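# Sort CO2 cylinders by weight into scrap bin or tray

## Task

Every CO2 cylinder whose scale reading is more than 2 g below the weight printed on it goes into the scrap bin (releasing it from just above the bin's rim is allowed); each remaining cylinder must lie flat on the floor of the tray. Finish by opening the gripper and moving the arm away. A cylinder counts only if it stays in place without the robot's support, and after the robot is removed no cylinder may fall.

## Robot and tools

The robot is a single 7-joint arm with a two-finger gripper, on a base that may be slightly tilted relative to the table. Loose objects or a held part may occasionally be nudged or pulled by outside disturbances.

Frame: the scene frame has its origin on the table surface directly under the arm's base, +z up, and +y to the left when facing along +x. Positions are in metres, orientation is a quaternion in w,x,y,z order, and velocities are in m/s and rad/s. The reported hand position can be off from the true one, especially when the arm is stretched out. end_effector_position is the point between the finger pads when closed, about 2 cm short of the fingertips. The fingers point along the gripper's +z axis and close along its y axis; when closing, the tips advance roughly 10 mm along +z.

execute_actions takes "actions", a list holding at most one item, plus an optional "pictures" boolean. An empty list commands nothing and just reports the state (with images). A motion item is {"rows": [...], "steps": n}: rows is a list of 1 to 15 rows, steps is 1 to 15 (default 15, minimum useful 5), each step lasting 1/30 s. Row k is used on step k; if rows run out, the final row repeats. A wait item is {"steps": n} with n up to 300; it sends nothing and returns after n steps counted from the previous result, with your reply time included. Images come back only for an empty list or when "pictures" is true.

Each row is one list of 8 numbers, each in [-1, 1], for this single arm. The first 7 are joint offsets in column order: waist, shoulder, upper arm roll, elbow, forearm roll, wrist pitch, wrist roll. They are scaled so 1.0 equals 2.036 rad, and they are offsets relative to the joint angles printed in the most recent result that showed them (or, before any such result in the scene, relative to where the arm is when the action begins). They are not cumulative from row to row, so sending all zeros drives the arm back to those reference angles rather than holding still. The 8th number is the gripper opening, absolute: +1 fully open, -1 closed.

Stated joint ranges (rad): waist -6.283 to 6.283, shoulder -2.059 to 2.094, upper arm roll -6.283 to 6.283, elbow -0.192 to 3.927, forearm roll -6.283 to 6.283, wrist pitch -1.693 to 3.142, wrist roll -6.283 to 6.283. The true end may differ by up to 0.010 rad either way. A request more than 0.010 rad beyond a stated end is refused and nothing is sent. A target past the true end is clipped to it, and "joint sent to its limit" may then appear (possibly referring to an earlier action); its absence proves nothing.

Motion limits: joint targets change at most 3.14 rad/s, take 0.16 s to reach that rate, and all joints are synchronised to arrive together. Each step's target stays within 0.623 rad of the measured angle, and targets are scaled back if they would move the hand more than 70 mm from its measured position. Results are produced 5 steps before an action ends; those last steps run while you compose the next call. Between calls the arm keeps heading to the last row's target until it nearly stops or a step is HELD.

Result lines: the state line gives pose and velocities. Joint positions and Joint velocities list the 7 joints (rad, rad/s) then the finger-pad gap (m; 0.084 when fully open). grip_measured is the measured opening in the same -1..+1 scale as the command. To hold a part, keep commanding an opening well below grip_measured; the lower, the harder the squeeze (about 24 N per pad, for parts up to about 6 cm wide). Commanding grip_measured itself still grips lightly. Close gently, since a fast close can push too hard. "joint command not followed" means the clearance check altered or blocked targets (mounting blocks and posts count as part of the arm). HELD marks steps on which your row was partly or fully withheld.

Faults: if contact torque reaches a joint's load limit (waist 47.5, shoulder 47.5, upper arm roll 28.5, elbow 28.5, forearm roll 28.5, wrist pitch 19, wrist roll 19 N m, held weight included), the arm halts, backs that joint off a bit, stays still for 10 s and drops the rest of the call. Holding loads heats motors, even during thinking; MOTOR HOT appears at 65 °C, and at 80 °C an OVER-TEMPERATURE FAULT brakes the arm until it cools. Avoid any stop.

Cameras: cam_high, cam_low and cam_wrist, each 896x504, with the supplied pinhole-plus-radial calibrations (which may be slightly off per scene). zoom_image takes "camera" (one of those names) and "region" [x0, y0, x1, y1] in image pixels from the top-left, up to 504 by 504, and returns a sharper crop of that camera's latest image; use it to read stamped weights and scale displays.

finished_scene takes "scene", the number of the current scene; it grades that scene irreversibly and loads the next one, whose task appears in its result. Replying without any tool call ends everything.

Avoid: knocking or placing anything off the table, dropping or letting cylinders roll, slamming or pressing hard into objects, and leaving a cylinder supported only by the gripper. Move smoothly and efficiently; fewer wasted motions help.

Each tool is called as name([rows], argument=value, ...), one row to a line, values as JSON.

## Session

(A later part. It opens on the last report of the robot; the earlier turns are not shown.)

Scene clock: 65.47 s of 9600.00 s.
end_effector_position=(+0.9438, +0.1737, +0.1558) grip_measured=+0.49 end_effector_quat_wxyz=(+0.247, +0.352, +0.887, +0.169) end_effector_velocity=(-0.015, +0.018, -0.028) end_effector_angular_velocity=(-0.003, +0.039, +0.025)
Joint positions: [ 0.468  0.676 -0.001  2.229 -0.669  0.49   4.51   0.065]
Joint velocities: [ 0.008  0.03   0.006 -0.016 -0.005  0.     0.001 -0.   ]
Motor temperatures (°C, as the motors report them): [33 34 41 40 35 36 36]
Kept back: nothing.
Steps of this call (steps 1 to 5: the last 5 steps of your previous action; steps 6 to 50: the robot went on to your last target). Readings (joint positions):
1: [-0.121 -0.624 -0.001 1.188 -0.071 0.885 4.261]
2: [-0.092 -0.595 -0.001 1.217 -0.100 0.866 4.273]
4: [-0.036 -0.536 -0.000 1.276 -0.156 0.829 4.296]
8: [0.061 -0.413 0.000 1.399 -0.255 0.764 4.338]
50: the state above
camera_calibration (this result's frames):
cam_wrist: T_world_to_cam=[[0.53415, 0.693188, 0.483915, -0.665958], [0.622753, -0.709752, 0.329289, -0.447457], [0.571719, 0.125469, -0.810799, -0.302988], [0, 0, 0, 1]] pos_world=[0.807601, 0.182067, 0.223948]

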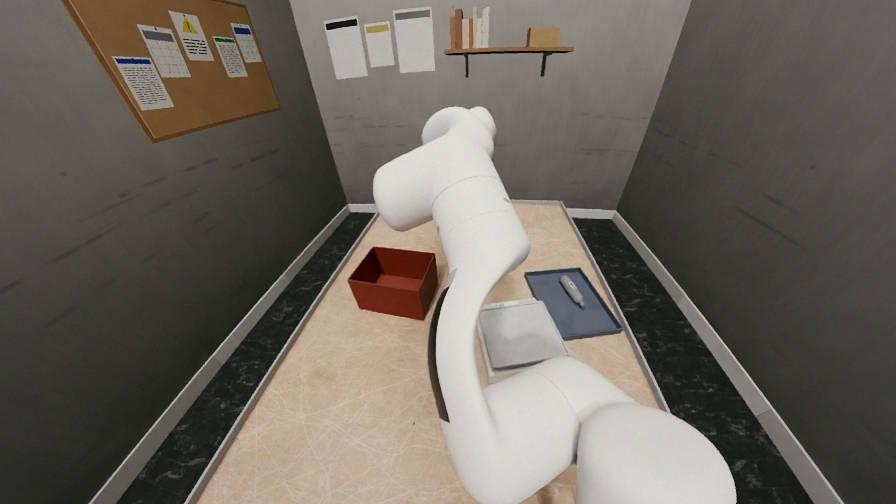

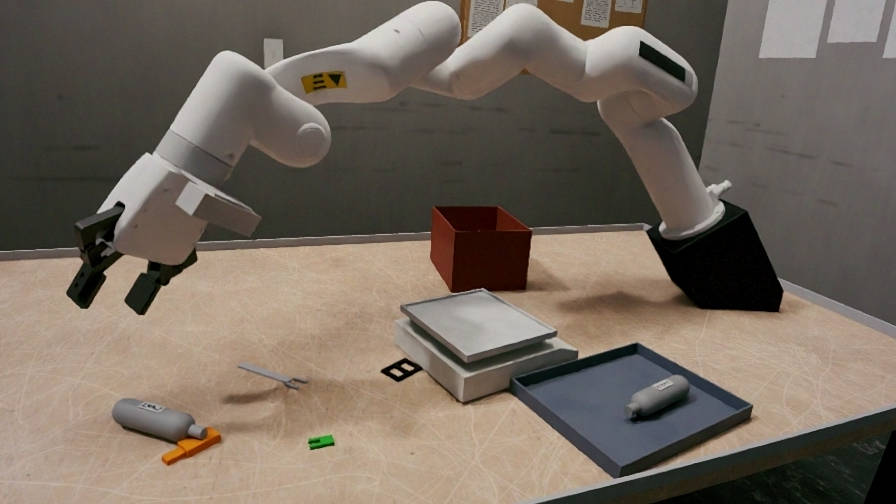

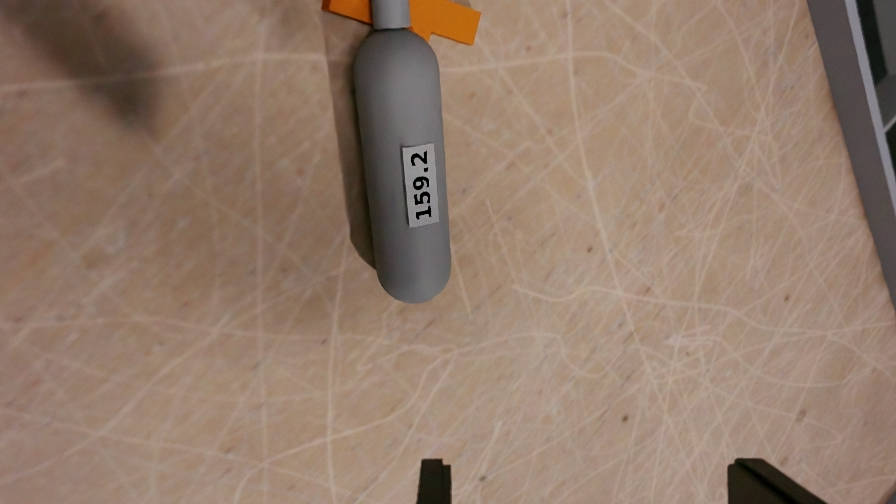

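execute_actions([
  {"rows":[[0.011,0.10,0,0.06,-0.005,0,0,0.5]]},
])

execute_actions([
  {"steps":12},
], pictures=true)

Scene clock: 66.03 s of 9600.00 s.
end_effector_position=(+0.9101, +0.2231, +0.0615) grip_measured=+0.49 end_effector_quat_wxyz=(+0.209, +0.331, +0.907, +0.154) end_effector_velocity=(-0.048, +0.052, -0.114) end_effector_angular_velocity=(-0.029, +0.092, +0.063)
Joint positions: [ 0.49   0.872  0.     2.33  -0.678  0.491  4.51   0.065]
Joint velocities: [ 0.022  0.244 -0.006  0.134 -0.013  0.004  0.     0.   ]
Motor temperatures (°C, as the motors report them): [33 35 41 40 35 36 36]
Steps of this call (steps 1 to 7: the robot went on to your last target; steps 8 to 17: the first 10 steps of this action). Readings (joint positions):
8: [0.469 0.681 -0.000 2.227 -0.669 0.490 4.511]
9: [0.470 0.685 -0.000 2.231 -0.669 0.490 4.511]
11: [0.474 0.722 -0.001 2.265 -0.671 0.489 4.511]
15: [0.487 0.842 0.000 2.320 -0.677 0.490 4.510]
17: the state above

Scene clock: 66.43 s of 9600.00 s.
end_effector_position=(+0.9149, +0.2228, +0.0664) grip_measured=+0.49 end_effector_quat_wxyz=(+0.216, +0.332, +0.905, +0.158) end_effector_velocity=(-0.006, +0.003, -0.011) end_effector_angular_velocity=(-0.005, +0.016, +0.005)
Joint positions: [ 0.491  0.879 -0.001  2.35  -0.679  0.49   4.51   0.065]
Joint velocities: [ 0.001  0.011 -0.    -0.003  0.001  0.003 -0.     0.   ]
Motor temperatures (°C, as the motors report them): [33 35 41 40 35 36 36]
Kept back: nothing.
Steps of this call (steps 1 to 5: the last 5 steps of your previous action; steps 6 to 12: the robot went on to your last target). Readings (joint positions):
1: [0.491 0.878 0.000 2.334 -0.679 0.491 4.510]
2: [0.491 0.879 -0.000 2.340 -0.679 0.491 4.510]
4: [0.490 0.876 -0.001 2.350 -0.679 0.489 4.510]
8: [0.491 0.875 -0.001 2.353 -0.679 0.489 4.510]
12: the state above
camera_calibration (this result's frames):
cam_wrist: T_world_to_cam=[[0.527078, 0.727296, 0.439579, -0.639465], [0.679852, -0.671228, 0.295388, -0.423724], [0.509892, 0.143156, -0.848243, -0.309957], [0, 0, 0, 1]] pos_world=[0.783162, 0.225038, 0.14334]

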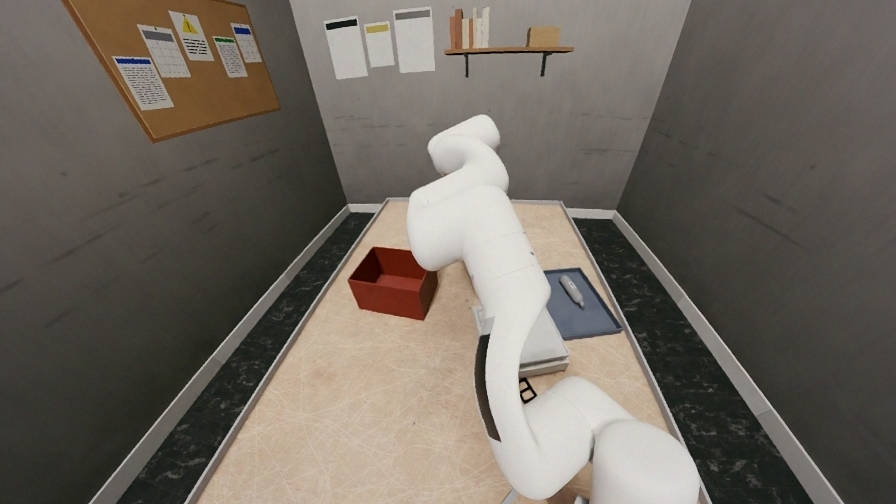

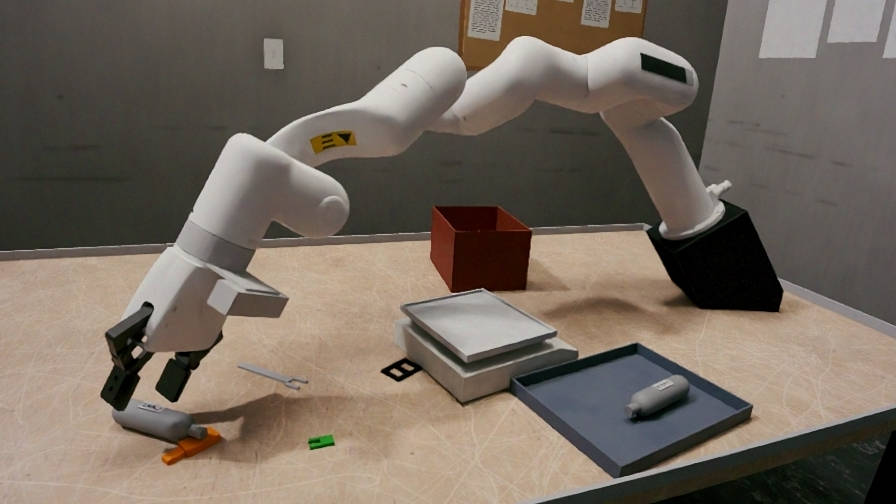

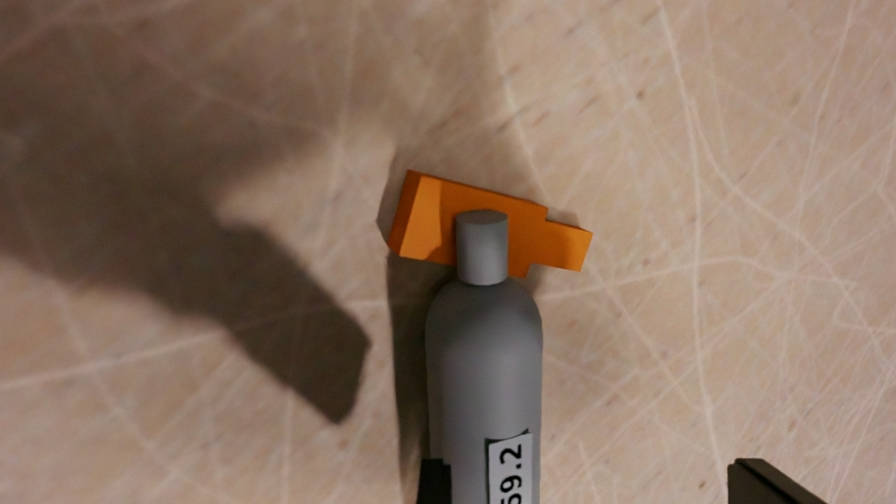

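execute_actions([
  {"rows":[[0.004,0.042,0,0.05,0,0.055,0,0.35]]},
])

execute_actions([
  {"steps":12},
], pictures=true)

Scene clock: 67.07 s of 9600.00 s.
end_effector_position=(+0.9022, +0.2218, +0.0363) grip_measured=+0.34 end_effector_quat_wxyz=(+0.195, +0.340, +0.912, +0.121) end_effector_velocity=(-0.016, -0.013, -0.043) end_effector_angular_velocity=(-0.053, +0.065, -0.012)
Joint positions: [ 0.5    0.96  -0.     2.448 -0.679  0.595  4.51   0.059]
Joint velocities: [-0.014  0.062 -0.009  0.037 -0.002  0.052  0.    -0.002]
Motor temperatures (°C, as the motors report them): [33 35 41 40 35 36 36]
Steps of this call (steps 1 to 9: the robot went on to your last target; steps 10 to 19: the first 10 steps of this action). Readings (joint positions):
10: [0.491 0.880 -0.001 2.351 -0.679 0.490 4.510]
11: [0.491 0.883 -0.001 2.356 -0.679 0.496 4.510]
13: [0.494 0.910 -0.001 2.396 -0.679 0.536 4.510]
17: [0.499 0.956 0.000 2.442 -0.679 0.587 4.510]
19: the state above

Scene clock: 67.47 s of 9600.00 s.
end_effector_position=(+0.9019, +0.2214, +0.0355) grip_measured=+0.34 end_effector_quat_wxyz=(+0.194, +0.341, +0.912, +0.120) end_effector_velocity=(-0.001, -0.001, -0.003) end_effector_angular_velocity=(-0.002, +0.004, -0.001)
Joint positions: [ 0.5    0.963 -0.     2.453 -0.679  0.601  4.51   0.058]
Joint velocities: [-0.001  0.002 -0.001 -0.     0.001  0.002  0.    -0.   ]
Motor temperatures (°C, as the motors report them): [33 35 41 40 35 36 36]
Kept back: nothing.
Steps of this call (steps 1 to 5: the last 5 steps of your previous action; steps 6 to 12: the robot went on to your last target). Readings (joint positions):
1: [0.500 0.961 0.000 2.450 -0.679 0.597 4.510]
2: [0.500 0.961 0.000 2.451 -0.679 0.598 4.510]
4: [0.500 0.962 0.000 2.453 -0.679 0.599 4.510]
8: [0.500 0.963 0.000 2.453 -0.679 0.600 4.510]
12: the state above
camera_calibration (this result's frames):
cam_wrist: T_world_to_cam=[[0.57083, 0.736743, 0.362439, -0.656893], [0.685741, -0.670556, 0.283043, -0.411733], [0.451566, 0.0869696, -0.887989, -0.262935], [0, 0, 0, 1]] pos_world=[0.77605, 0.230739, 0.121139]

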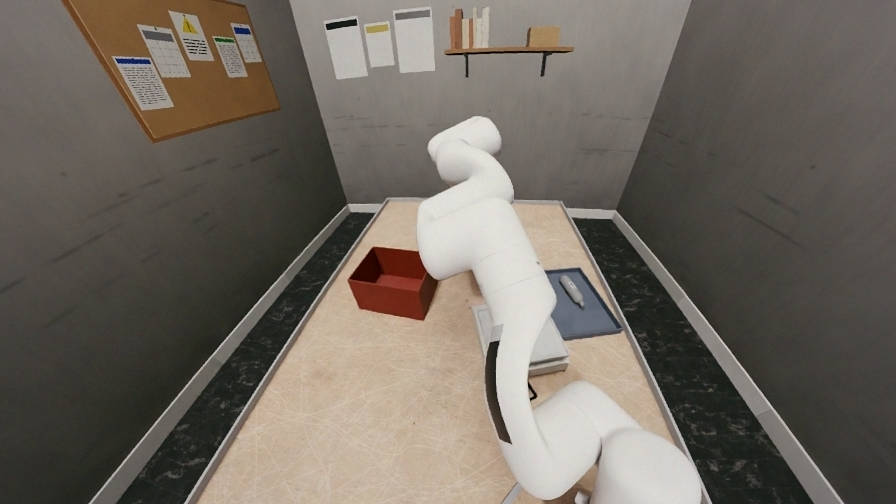

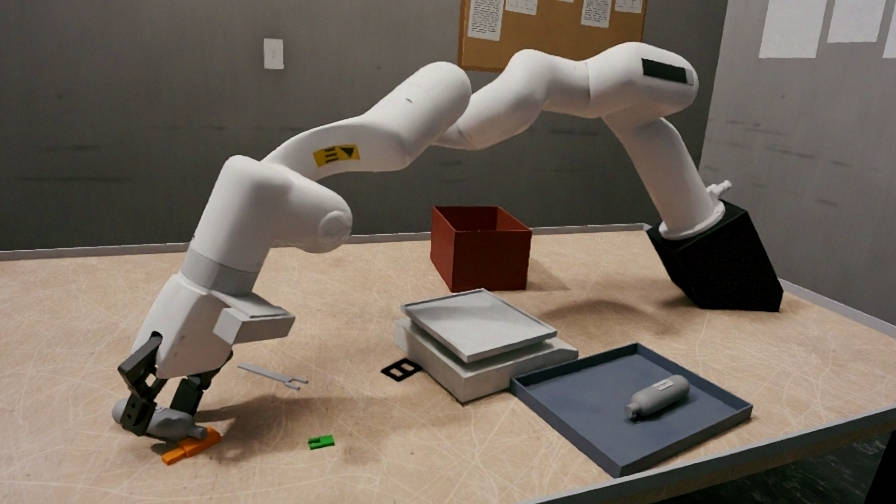

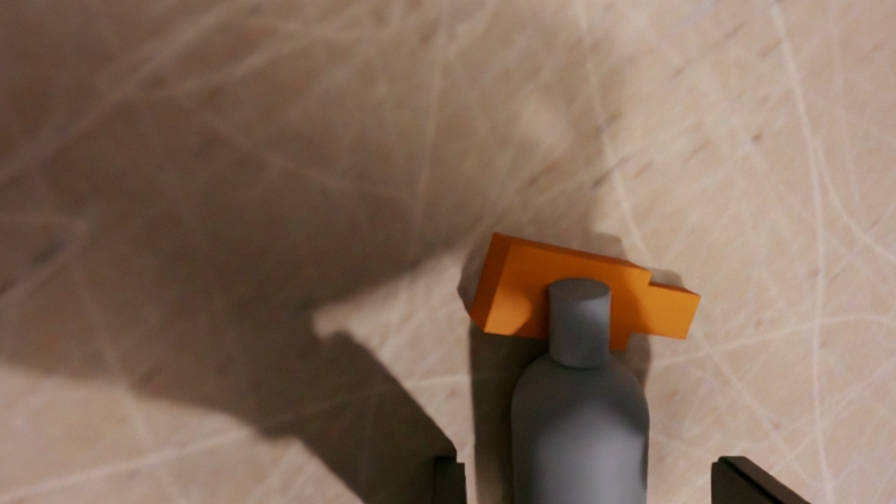

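execute_actions([
  {"rows":[[0,0.003,0,0,0,0,0,0.2],[0,0.003,0,0,0,0,0,0.1],[0,0.003,0,0,0,0,0,0],[0,0.003,0,0,0,0,0,-0.1],[0,0.003,0,0,0,0,0,-0.2],[0,0.003,0,0,0,0,0,-0.3],[0,0.003,0,0,0,0,0,-0.5],[0,0.003,0,0,0,0,0,-0.9]]},
])

execute_actions([
  {"rows":[[0,-0.12,0,0,0,0,0,-0.9]]},
])

execute_actions([
  {"steps":12},
], pictures=true)

Scene clock: 68.07 s of 9600.00 s.
end_effector_position=(+0.9011, +0.2213, +0.0330) grip_measured=-0.33 end_effector_quat_wxyz=(+0.194, +0.341, +0.912, +0.119) end_effector_velocity=(-0.002, +0.000, -0.002) end_effector_angular_velocity=(-0.002, +0.004, +0.001)
Joint positions: [ 0.499  0.967 -0.001  2.455 -0.679  0.6    4.51   0.03 ]
Joint velocities: [ 0.     0.001 -0.001 -0.002  0.001  0.001  0.     0.   ]
Motor temperatures (°C, as the motors report them): [33 35 41 40 35 36 36]
Steps of this call (steps 1 to 8: the robot went on to your last target; steps 9 to 18: the first 10 steps of this action). Readings (joint positions):
9: [0.500 0.964 -0.000 2.453 -0.679 0.601 4.510]
10: [0.499 0.964 -0.001 2.454 -0.679 0.602 4.510]
12: [0.499 0.966 -0.001 2.455 -0.679 0.601 4.510]
16: [0.499 0.967 -0.001 2.455 -0.679 0.600 4.510]
18: the state above

Scene clock: 68.57 s of 9600.00 s.
end_effector_position=(+0.9457, +0.1902, +0.1298) grip_measured=-0.33 end_effector_quat_wxyz=(+0.242, +0.359, +0.890, +0.144) end_effector_velocity=(+0.174, -0.127, +0.438) end_effector_angular_velocity=(+0.140, -0.528, -0.203)
Joint positions: [ 0.497  0.832 -0.001  2.446 -0.678  0.604  4.511  0.03 ]
Joint velocities: [ 0.006 -0.536  0.003  0.037 -0.002 -0.012 -0.001 -0.   ]
Motor temperatures (°C, as the motors report them): [33 35 41 40 35 36 36]
Steps of this call (steps 1 to 5: the last 5 steps of your previous action; steps 6 to 15: the first 10 steps of this action, its rows measured from where the robot was after step 5). Readings (joint positions):
5: [0.499 0.968 -0.001 2.455 -0.679 0.600 4.510]
6: [0.499 0.967 -0.000 2.455 -0.679 0.600 4.510]
7: [0.499 0.964 -0.000 2.453 -0.679 0.600 4.510]
9: [0.499 0.941 -0.000 2.439 -0.678 0.605 4.511]
13: [0.497 0.868 -0.001 2.443 -0.678 0.605 4.511]
15: the state above

Scene clock: 68.97 s of 9600.00 s.
end_effector_position=(+0.9744, +0.1645, +0.2155) grip_measured=-0.33 end_effector_quat_wxyz=(+0.284, +0.371, +0.868, +0.170) end_effector_velocity=(-0.014, +0.011, -0.038) end_effector_angular_velocity=(-0.018, +0.056, +0.020)
Joint positions: [ 0.499  0.728 -0.001  2.451 -0.679  0.601  4.51   0.03 ]
Joint velocities: [-0.     0.024  0.    -0.032 -0.001  0.007 -0.001 -0.   ]
Motor temperatures (°C, as the motors report them): [33 35 41 40 35 36 36]
Kept back: nothing.
Steps of this call (steps 1 to 5: the last 5 steps of your previous action; steps 6 to 12: the robot went on to your last target). Readings (joint positions):
1: [0.497 0.814 -0.001 2.447 -0.678 0.604 4.511]
2: [0.498 0.796 -0.001 2.449 -0.679 0.603 4.511]
4: [0.498 0.761 -0.001 2.452 -0.679 0.602 4.510]
8: [0.499 0.725 -0.001 2.459 -0.679 0.600 4.510]
12: the state above
camera_calibration (this result's frames):
cam_wrist: T_world_to_cam=[[0.539866, 0.665208, 0.515794, -0.712709], [0.554491, -0.742069, 0.37666, -0.431042], [0.633312, 0.0826579, -0.76947, -0.332749], [0, 0, 0, 1]] pos_world=[0.83451, 0.181741, 0.273927]

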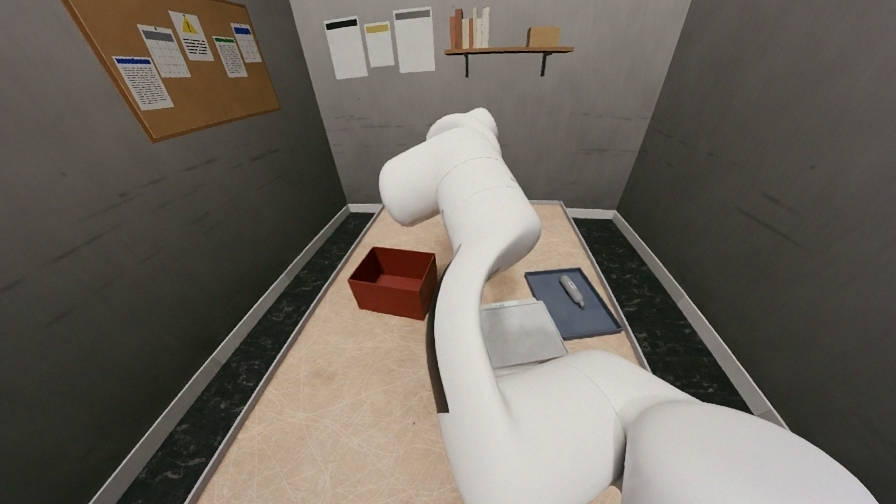

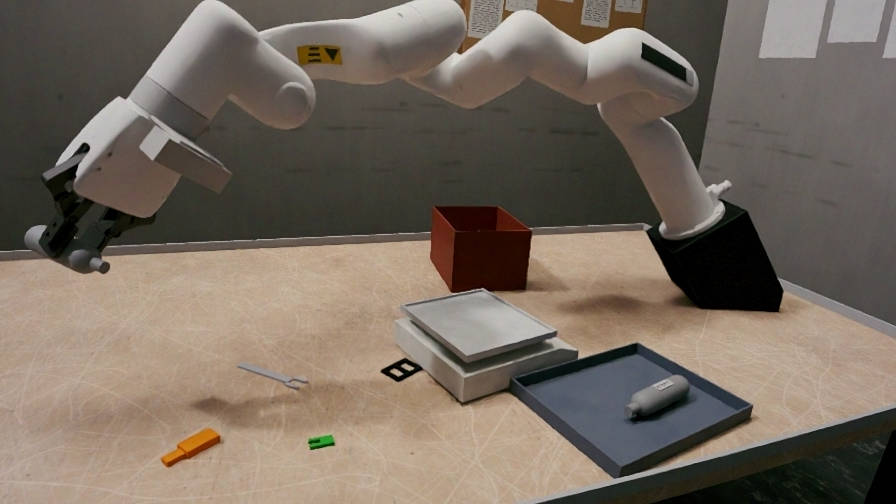

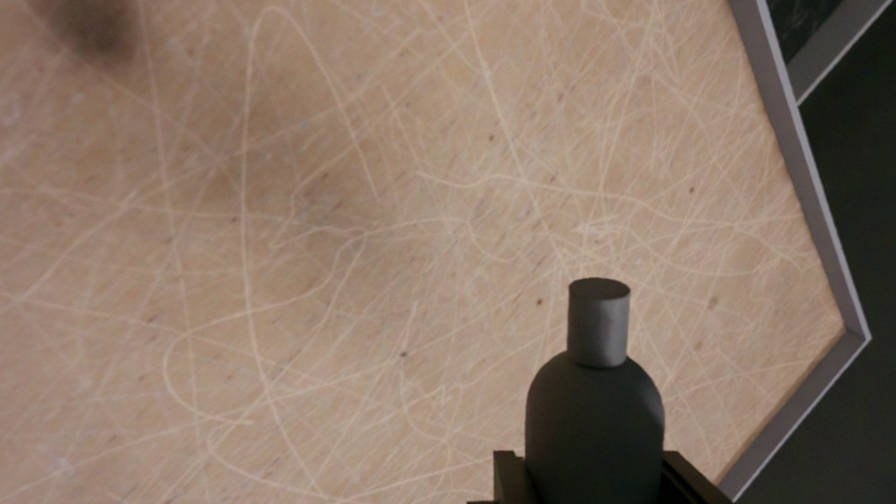

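execute_actions([
  {"rows":[[0.065,-0.55,0,-0.866,-0.02,0.07,-0.35,-0.9]]},
])

execute_actions([
  {"steps":45},
])

Scene clock: 69.73 s of 9600.00 s.
end_effector_position=(+0.9384, +0.1548, +0.3114) grip_measured=-0.33 end_effector_quat_wxyz=(+0.293, +0.215, +0.924, +0.122) end_effector_velocity=(-0.200, -0.116, +0.365) end_effector_angular_velocity=(-0.674, -0.019, +0.948)
Joint positions: [ 0.561  0.392  0.001  2.124 -0.698  0.665  4.198  0.03 ]
Joint velocities: [ 0.189 -1.433 -0.008 -1.403 -0.059  0.207 -1.06  -0.   ]
Motor temperatures (°C, as the motors report them): [33 35 41 41 35 36 36]
Steps of this call (steps 1 to 13: the robot went on to your last target; steps 14 to 23: the first 10 steps of this action). Readings (joint positions):
14: [0.499 0.724 -0.001 2.454 -0.679 0.600 4.510]
15: [0.500 0.719 -0.001 2.449 -0.680 0.602 4.504]
17: [0.508 0.678 -0.002 2.397 -0.683 0.614 4.456]
21: [0.546 0.490 0.000 2.216 -0.693 0.650 4.276]
23: the state above

Scene clock: 71.23 s of 9600.00 s.
end_effector_position=(+0.5184, +0.1061, +0.1681) grip_measured=-0.33 end_effector_quat_wxyz=(+0.012, -0.141, +0.990, -0.008) end_effector_velocity=(-0.008, -0.001, -0.005) end_effector_angular_velocity=(-0.006, +0.014, +0.007)
Joint positions: [ 0.631 -0.391 -0.001  0.69  -0.72   0.743  3.798  0.03 ]
Joint velocities: [ 0.    -0.001 -0.001 -0.016 -0.     0.001 -0.001  0.   ]
Motor temperatures (°C, as the motors report them): [33 35 41 41 35 36 36]
Kept back: nothing.
Steps of this call (steps 1 to 5: the last 5 steps of your previous action; steps 6 to 45: the robot went on to your last target). Readings (joint positions):
1: [0.567 0.345 0.000 2.077 -0.700 0.671 4.164]
2: [0.572 0.297 0.000 2.029 -0.701 0.678 4.133]
4: [0.582 0.202 -0.000 1.934 -0.704 0.688 4.079]
8: [0.597 0.012 -0.001 1.735 -0.709 0.705 3.989]
45: the state above

execute_actions([
  {"rows":[[-0.005,0.114,0,0.031,-0.049,-0.060,0.07,-0.9]]},
])

execute_actions([
  {"steps":10},
], pictures=true)

Scene clock: 71.73 s of 9600.00 s.
end_effector_position=(+0.5104, +0.1424, +0.1087) grip_measured=-0.33 end_effector_quat_wxyz=(-0.004, -0.144, +0.990, -0.004) end_effector_velocity=(+0.024, +0.035, -0.032) end_effector_angular_velocity=(+0.051, -0.043, -0.047)
Joint positions: [ 0.622 -0.171 -0.     0.744 -0.812  0.632  3.929  0.03 ]
Joint velocities: [-0.012  0.166 -0.005  0.094 -0.093 -0.125  0.138 -0.   ]
Motor temperatures (°C, as the motors report them): [33 35 41 41 35 36 36]
Steps of this call (steps 1 to 5: the robot went on to your last target; steps 6 to 15: the first 10 steps of this action). Readings (joint positions):
6: [0.631 -0.391 -0.001 0.689 -0.720 0.743 3.798]
7: [0.631 -0.387 -0.001 0.691 -0.722 0.740 3.802]
9: [0.629 -0.344 -0.001 0.706 -0.743 0.715 3.831]
13: [0.623 -0.195 -0.000 0.739 -0.802 0.644 3.915]
15: the state above

Scene clock: 72.07 s of 9600.00 s.
end_effector_position=(+0.5145, +0.1453, +0.1078) grip_measured=-0.33 end_effector_quat_wxyz=(+0.000, -0.141, +0.990, -0.001) end_effector_velocity=(-0.000, +0.001, -0.002) end_effector_angular_velocity=(-0.000, +0.001, +0.002)
Joint positions: [ 0.621 -0.161 -0.001  0.754 -0.819  0.622  3.94   0.03 ]
Joint velocities: [ 0.     0.007  0.     0.003 -0.003 -0.002  0.003 -0.   ]
Motor temperatures (°C, as the motors report them): [33 35 41 41 35 36 36]
Kept back: nothing.
Steps of this call (steps 1 to 5: the last 5 steps of your previous action; steps 6 to 10: the robot went on to your last target). Readings (joint positions):
1: [0.622 -0.168 -0.000 0.747 -0.814 0.628 3.933]
2: [0.622 -0.166 -0.000 0.750 -0.816 0.626 3.935]
4: [0.621 -0.164 -0.001 0.753 -0.818 0.623 3.938]
8: [0.621 -0.161 -0.001 0.754 -0.819 0.622 3.940]
10: the state above
camera_calibration (this result's frames):
cam_wrist: T_world_to_cam=[[-0.277391, 0.960706, 0.00987016, 0.0360637], [0.960708, 0.277259, 0.0129316, -0.467634], [0.00968687, 0.0130694, -0.999868, 0.233013], [0, 0, 0, 1]] pos_world=[0.457007, 0.0919636, 0.238673]

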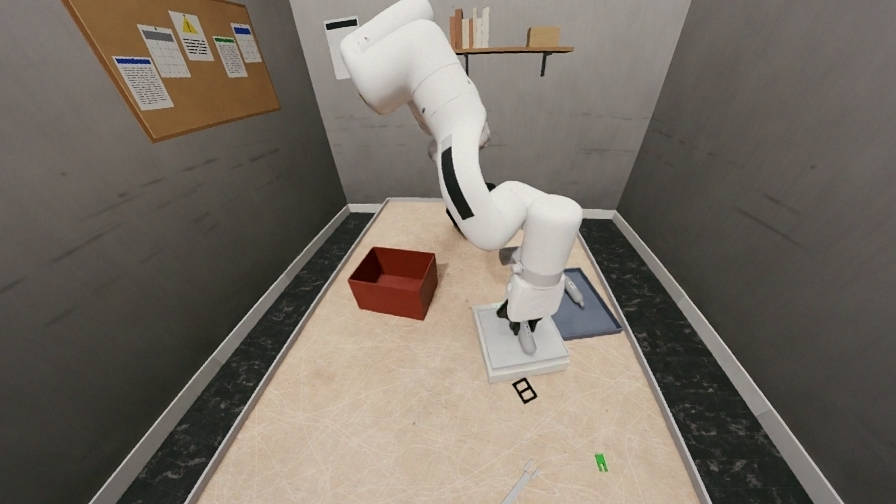

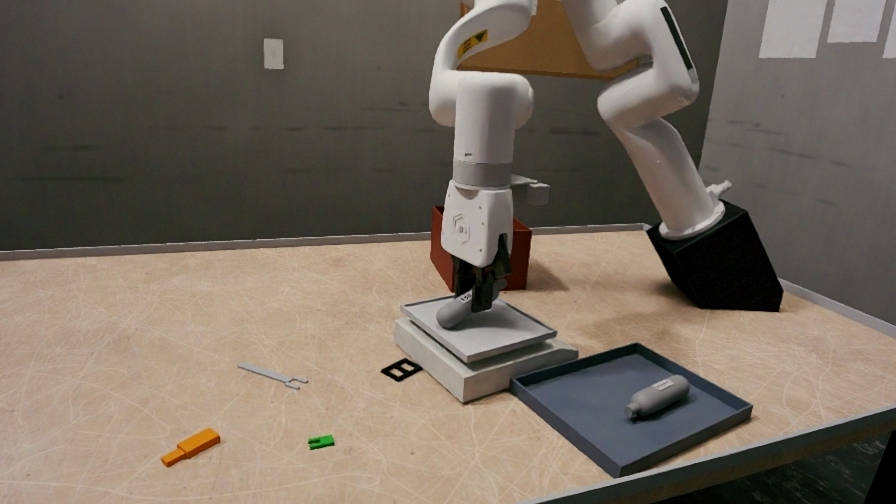

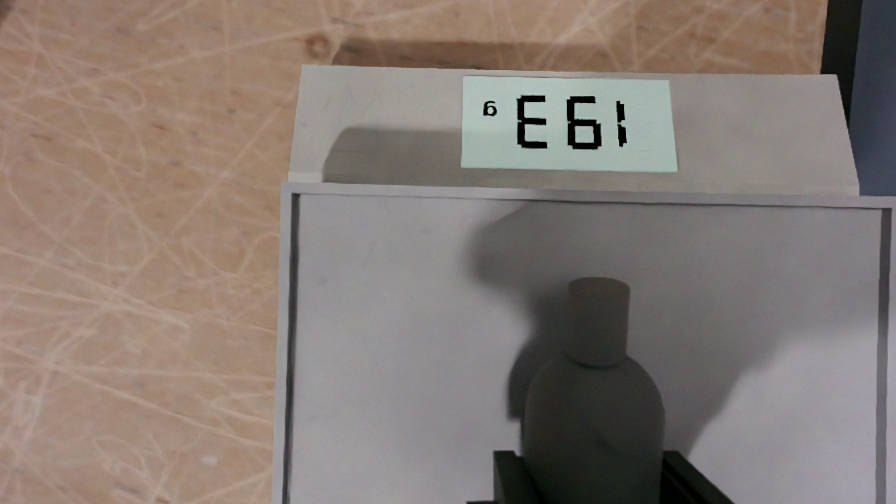

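Touching. Loosen and descend, then open.

execute_actions([
  {"rows":[[0,0,0,0,0,0,0,-0.36],[0,0,0,0,0,0,0,-0.34],[0,0,0,0,0,0,0,-0.34],[-0.001,0.006,0,0.001,-0.004,-0.004,0.005,-0.34],[-0.001,0.006,0,0.001,-0.004,-0.004,0.005,-0.34],[-0.002,0.013,0,0.003,-0.009,-0.008,0.01,-0.34],[-0.002,0.013,0,0.003,-0.009,-0.008,0.01,-0.34],[-0.002,0.02,0,0.004,-0.013,-0.012,0.015,-0.34],[-0.002,0.02,0,0.004,-0.013,-0.012,0.015,-0.34],[-0.003,0.026,0,0.005,-0.017,-0.016,0.02,-0.34],[-0.003,0.026,0,0.005,-0.017,-0.016,0.02,-0.34],[-0.004,0.032,0,0.0065,-0.0215,-0.0195,0.025,-0.34]]},
])

execute_actions([
  {"steps":8},
])

execute_actions([
  {"rows":[[0,0,0,0,0,0,0,-0.3],[0,0,0,0,0,0,0,-0.25],[0,0,0,0,0,0,0,-0.2],[0,0,0,0,0,0,0,-0.1],[0,0,0,0,0,0,0,0],[0,0,0,0,0,0,0,0.2]]},
])

execute_actions([
  {"steps":40},
], pictures=true)

Scene clock: 72.63 s of 9600.00 s.
end_effector_position=(+0.5129, +0.1496, +0.0991) grip_measured=-0.33 end_effector_quat_wxyz=(-0.000, -0.141, +0.990, -0.000) end_effector_velocity=(-0.022, +0.025, -0.062) end_effector_angular_velocity=(+0.002, +0.037, +0.007)
Joint positions: [ 0.618 -0.131 -0.001  0.761 -0.839  0.603  3.963  0.03 ]
Joint velocities: [-0.017  0.192 -0.007  0.028 -0.115 -0.108  0.137  0.   ]
Motor temperatures (°C, as the motors report them): [33 35 41 41 35 36 36]
Steps of this call (steps 1 to 7: the robot went on to your last target; steps 8 to 17: the first 10 steps of this action). Readings (joint positions):
8: [0.621 -0.160 -0.001 0.754 -0.820 0.621 3.941]
9: [0.621 -0.160 -0.001 0.754 -0.820 0.621 3.940]
11: [0.621 -0.160 -0.001 0.754 -0.820 0.621 3.941]
15: [0.619 -0.144 -0.000 0.758 -0.831 0.611 3.954]
17: the state above

Scene clock: 72.90 s of 9600.00 s.
end_effector_position=(+0.5106, +0.1546, +0.0901) grip_measured=-0.33 end_effector_quat_wxyz=(-0.001, -0.141, +0.990, +0.001) end_effector_velocity=(-0.002, +0.006, -0.007) end_effector_angular_velocity=(+0.009, +0.000, +0.001)
Joint positions: [ 0.614 -0.101  0.     0.767 -0.861  0.584  3.989  0.03 ]
Joint velocities: [-0.003  0.028  0.001  0.006 -0.017 -0.023  0.021  0.   ]
Motor temperatures (°C, as the motors report them): [33 35 41 40 35 36 36]
Kept back: nothing.
Steps of this call (steps 1 to 5: the last 5 steps of your previous action; steps 6 to 8: the robot went on to your last target). Readings (joint positions):
1: [0.617 -0.125 -0.001 0.762 -0.844 0.599 3.968]
2: [0.616 -0.118 -0.001 0.763 -0.847 0.596 3.973]
4: [0.615 -0.108 -0.000 0.766 -0.856 0.589 3.983]
8: the state above

Scene clock: 73.23 s of 9600.00 s.
end_effector_position=(+0.5102, +0.1546, +0.0896) grip_measured=+0.19 end_effector_quat_wxyz=(-0.001, -0.141, +0.990, +0.001) end_effector_velocity=(+0.003, -0.001, +0.004) end_effector_angular_velocity=(-0.000, -0.008, -0.003)
Joint positions: [ 0.614 -0.099  0.     0.767 -0.862  0.584  3.989  0.052]
Joint velocities: [ 0.001 -0.01   0.001  0.002 -0.001  0.006  0.001  0.   ]
Motor temperatures (°C, as the motors report them): [33 35 41 40 35 36 36]
Steps of this call (steps 1 to 10: the first 10 steps of this action). Readings (joint positions):
1: [0.614 -0.100 0.000 0.767 -0.862 0.583 3.990]
2: [0.614 -0.098 -0.000 0.767 -0.862 0.583 3.990]
4: [0.613 -0.097 -0.001 0.766 -0.862 0.583 3.989]
8: [0.614 -0.099 -0.000 0.767 -0.862 0.583 3.989]
10: the state above

Scene clock: 74.57 s of 9600.00 s.
end_effector_position=(+0.5106, +0.1546, +0.0901) grip_measured=+0.19 end_effector_quat_wxyz=(-0.001, -0.141, +0.990, +0.001) end_effector_velocity=(-0.001, -0.000, +0.000) end_effector_angular_velocity=(+0.001, +0.000, -0.000)
Joint positions: [ 0.614 -0.101  0.     0.767 -0.861  0.584  3.989  0.052]
Joint velocities: [-0.    -0.001  0.    -0.002  0.001 -0.001 -0.    -0.   ]
Motor temperatures (°C, as the motors report them): [33 35 41 40 35 36 36]
Kept back: nothing.
Steps of this call (steps 1 to 5: the last 5 steps of your previous action; steps 6 to 15: the robot went on to your last target; steps 16 to 40: nothing new was sent). Readings (joint positions):
1: [0.614 -0.100 0.000 0.767 -0.862 0.584 3.989]
2: [0.614 -0.100 0.000 0.767 -0.862 0.584 3.989]
4: [0.614 -0.100 0.000 0.767 -0.862 0.584 3.989]
8: [0.614 -0.100 0.000 0.767 -0.862 0.584 3.989]
40: the state above
The arm was judged still, so your last target was given up. Only a new action makes it travel on or press farther. Fingers that are still opening or closing keep moving.
camera_calibration (this result's frames):
cam_wrist: T_world_to_cam=[[-0.278043, 0.960458, 0.0145529, 0.026115], [0.960545, 0.2779, 0.0111426, -0.466062], [0.00665781, 0.0170768, -0.999832, 0.216167], [0, 0, 0, 1]] pos_world=[0.453496, 0.100745, 0.220944]

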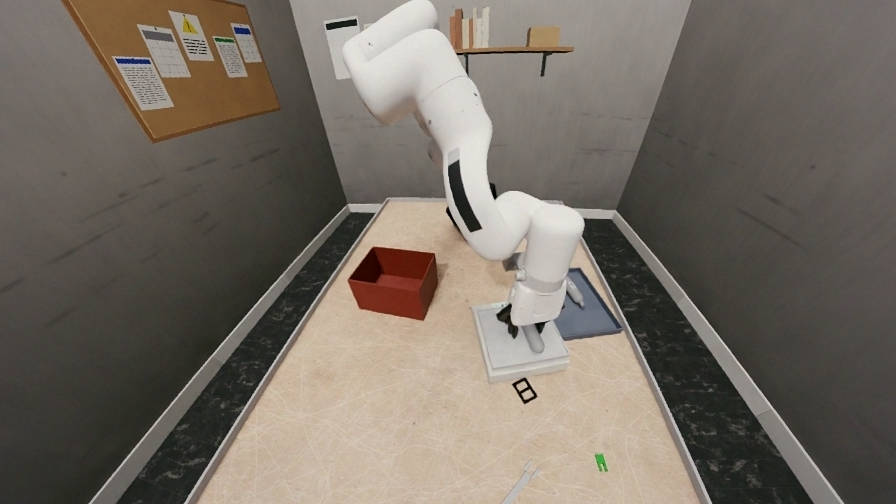

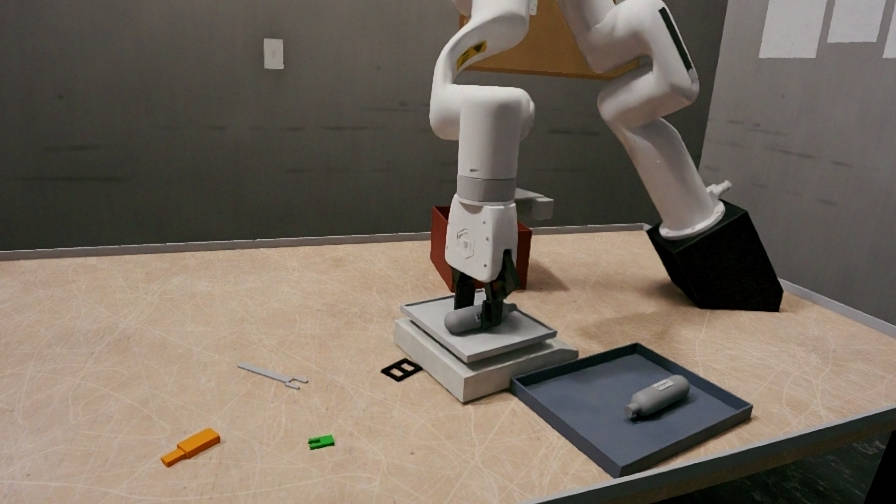

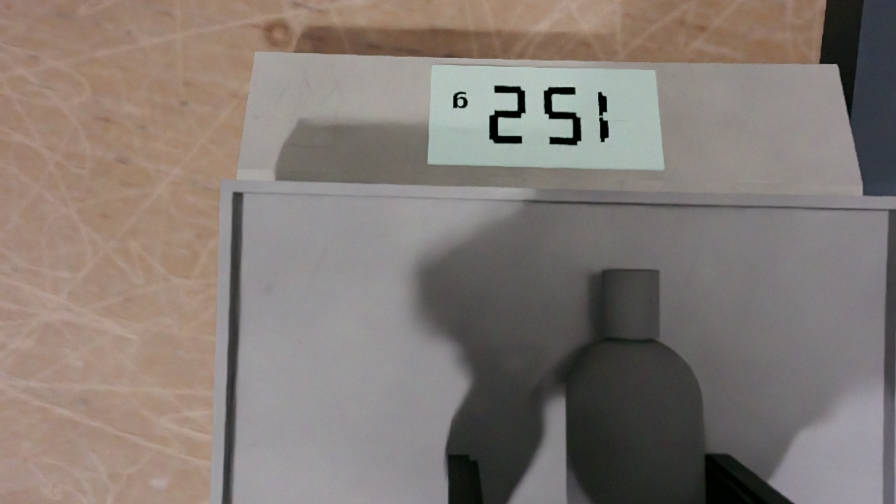

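execute_actions([
  {"rows":[[0,0.006,0,0,-0.003,-0.004,0.004,0.2],[0,0.006,0,0,-0.003,-0.004,0.004,0.1],[0,0.006,0,0,-0.003,-0.004,0.004,0],[0,0.006,0,0,-0.003,-0.004,0.004,-0.1],[0,0.006,0,0,-0.003,-0.004,0.004,-0.2],[0,0.006,0,0,-0.003,-0.004,0.004,-0.3],[0,0.006,0,0,-0.003,-0.004,0.004,-0.5],[0,0.006,0,0,-0.003,-0.004,0.004,-0.9]]},
])

execute_actions([
  {"rows":[[0,-0.25,0,-0.04,0.12,0.16,-0.14,-0.9]]},
])

execute_actions([
  {"steps":12},
])

execute_actions([
  {"rows":[[-0.483,-0.19,0,-0.231,0.400,-0.150,0.2,-0.9]]},
])

execute_actions([
  {"steps":25},
], pictures=true)

Scene clock: 75.20 s of 9600.00 s.
end_effector_position=(+0.5078, +0.1569, +0.0862) grip_measured=-0.33 end_effector_quat_wxyz=(-0.003, -0.142, +0.990, +0.002) end_effector_velocity=(+0.002, +0.001, +0.000) end_effector_angular_velocity=(+0.003, -0.004, -0.005)
Joint positions: [ 0.614 -0.089  0.     0.767 -0.867  0.577  3.997  0.03 ]
Joint velocities: [-0.     0.002 -0.001  0.004 -0.001 -0.004  0.003 -0.   ]
Motor temperatures (°C, as the motors report them): [33 35 41 40 35 36 36]
Steps of this call (steps 1 to 9: nothing new was sent; steps 10 to 19: the first 10 steps of this action). Readings (joint positions):
10: [0.614 -0.100 0.000 0.767 -0.862 0.584 3.990]
11: [0.614 -0.098 0.000 0.768 -0.863 0.582 3.992]
13: [0.614 -0.092 0.001 0.767 -0.866 0.579 3.995]
17: [0.614 -0.089 0.001 0.767 -0.867 0.577 3.997]
19: the state above

Scene clock: 75.70 s of 9600.00 s.
end_effector_position=(+0.5309, +0.0952, +0.1718) grip_measured=-0.33 end_effector_quat_wxyz=(+0.014, -0.114, +0.993, -0.019) end_effector_velocity=(+0.004, -0.255, +0.350) end_effector_angular_velocity=(-0.059, -0.059, -0.215)
Joint positions: [ 0.614 -0.389  0.     0.721 -0.724  0.768  3.83   0.03 ]
Joint velocities: [ 0.001 -1.291  0.002 -0.222  0.617  0.824 -0.718 -0.   ]
Motor temperatures (°C, as the motors report them): [33 35 41 40 35 36 36]
Steps of this call (steps 1 to 5: the last 5 steps of your previous action; steps 6 to 15: the first 10 steps of this action, its rows measured from where the robot was after step 5). Readings (joint positions):
5: [0.614 -0.089 0.000 0.767 -0.868 0.576 3.997]
6: [0.614 -0.089 0.000 0.767 -0.867 0.577 3.997]
7: [0.614 -0.093 0.001 0.766 -0.865 0.580 3.994]
9: [0.614 -0.134 0.001 0.755 -0.842 0.611 3.967]
13: [0.614 -0.304 -0.000 0.735 -0.764 0.714 3.877]
15: the state above

Scene clock: 76.10 s of 9600.00 s.
end_effector_position=(+0.5224, +0.0569, +0.2241) grip_measured=-0.33 end_effector_quat_wxyz=(+0.013, -0.100, +0.995, -0.018) end_effector_velocity=(+0.003, -0.005, +0.010) end_effector_angular_velocity=(+0.007, -0.009, -0.009)
Joint positions: [ 0.614 -0.593  0.001  0.684 -0.625  0.901  3.714  0.03 ]
Joint velocities: [-0.    -0.027 -0.002  0.007  0.013  0.016 -0.016  0.   ]
Motor temperatures (°C, as the motors report them): [33 35 41 40 35 36 36]
Kept back: nothing.
Steps of this call (steps 1 to 5: the last 5 steps of your previous action; steps 6 to 12: the robot went on to your last target). Readings (joint positions):
1: [0.614 -0.432 0.000 0.713 -0.703 0.795 3.805]
2: [0.614 -0.476 0.000 0.706 -0.682 0.823 3.781]
4: [0.614 -0.547 -0.000 0.696 -0.650 0.866 3.744]
8: [0.614 -0.587 0.000 0.687 -0.629 0.895 3.719]
12: the state above

Scene clock: 76.43 s of 9600.00 s.
end_effector_position=(+0.4689, -0.0211, +0.1881) grip_measured=-0.33 end_effector_quat_wxyz=(-0.042, +0.233, +0.971, +0.022) end_effector_velocity=(-0.182, -0.350, -0.120) end_effector_angular_velocity=(+0.097, +0.333, -2.869)
Joint positions: [ 0.284 -0.77   0.     0.47  -0.295  0.763  3.898  0.03 ]
Joint velocities: [-1.486 -0.599 -0.004 -0.722  1.369 -0.466  0.623 -0.   ]
Motor temperatures (°C, as the motors report them): [33 35 41 40 35 36 36]
Steps of this call (steps 1 to 10: the first 10 steps of this action). Readings (joint positions):
1: [0.614 -0.594 0.001 0.684 -0.624 0.901 3.714]
2: [0.609 -0.597 0.002 0.681 -0.618 0.898 3.717]
4: [0.564 -0.625 0.005 0.648 -0.571 0.873 3.748]
8: [0.382 -0.727 -0.000 0.522 -0.390 0.796 3.853]
10: the state above

Scene clock: 77.27 s of 9600.00 s.
end_effector_position=(+0.3825, -0.1838, +0.1633) grip_measured=-0.33 end_effector_quat_wxyz=(-0.004, +0.725, +0.689, -0.000) end_effector_velocity=(-0.003, -0.003, -0.000) end_effector_angular_velocity=(-0.003, -0.000, -0.017)
Joint positions: [-0.368 -0.979  0.001  0.215  0.189  0.595  4.121  0.03 ]
Joint velocities: [-0.009 -0.003 -0.002 -0.005  0.004 -0.003  0.003  0.   ]
Motor temperatures (°C, as the motors report them): [33 35 41 40 35 36 36]
Kept back: nothing.
Steps of this call (steps 1 to 5: the last 5 steps of your previous action; steps 6 to 25: the robot went on to your last target). Readings (joint positions):
1: [0.234 -0.789 -0.000 0.447 -0.251 0.748 3.918]
2: [0.185 -0.806 -0.000 0.426 -0.212 0.734 3.936]
4: [0.086 -0.837 -0.000 0.388 -0.140 0.709 3.969]
8: [-0.110 -0.898 0.000 0.314 0.002 0.660 4.035]
25: the state above
camera_calibration (this result's frames):
cam_wrist: T_world_to_cam=[[0.99856, -0.0533485, 0.00558171, -0.358705], [-0.0533882, -0.998548, 0.00722557, -0.0959342], [0.00518813, -0.00751317, -0.999958, 0.292033], [0, 0, 0, 1]] pos_world=[0.351552, -0.112737, 0.294716]

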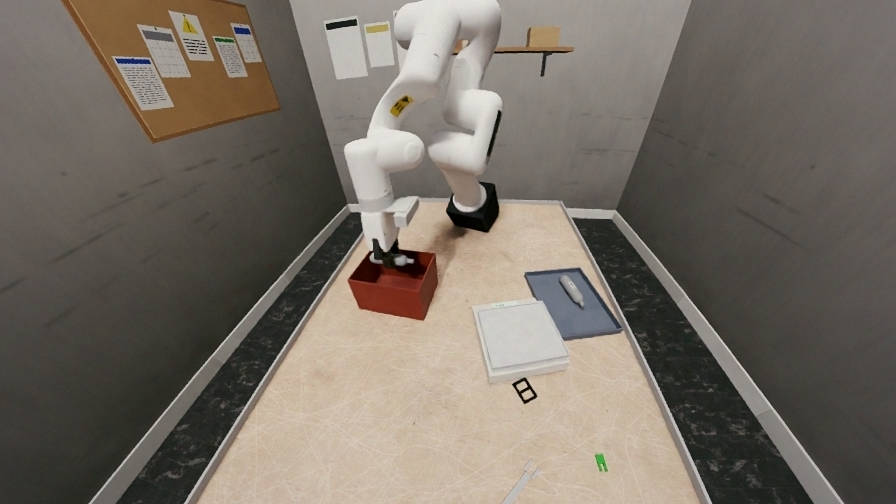

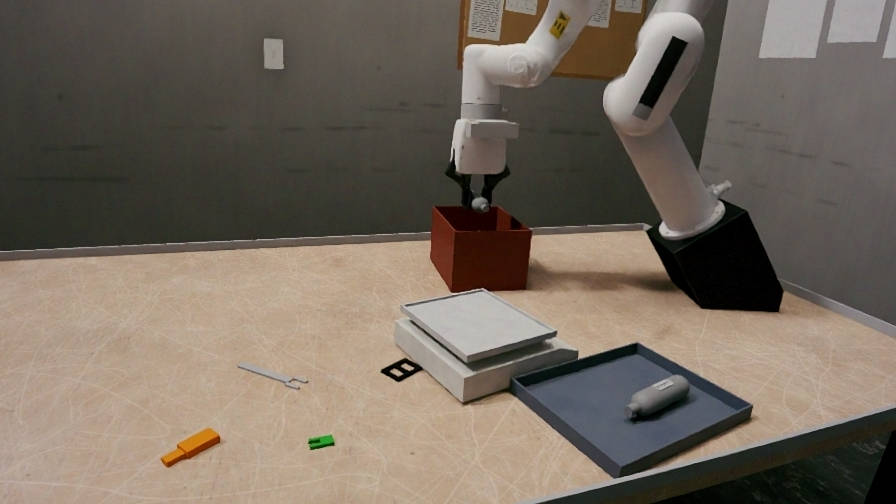

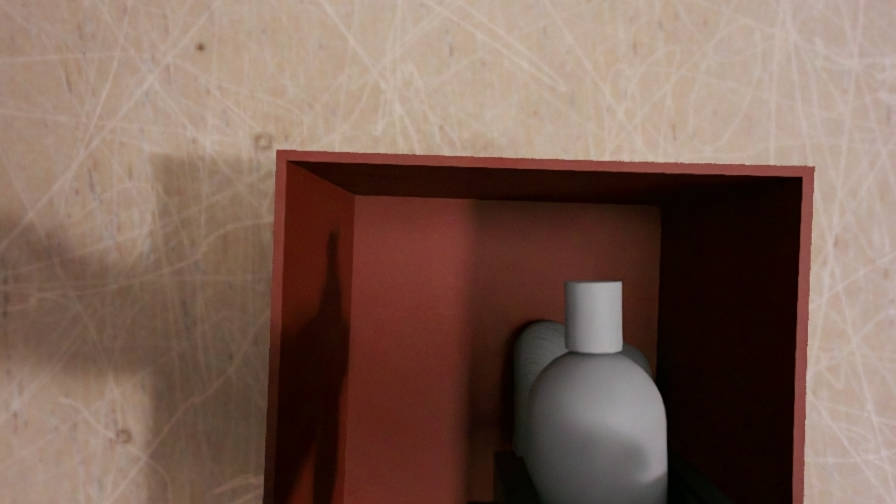

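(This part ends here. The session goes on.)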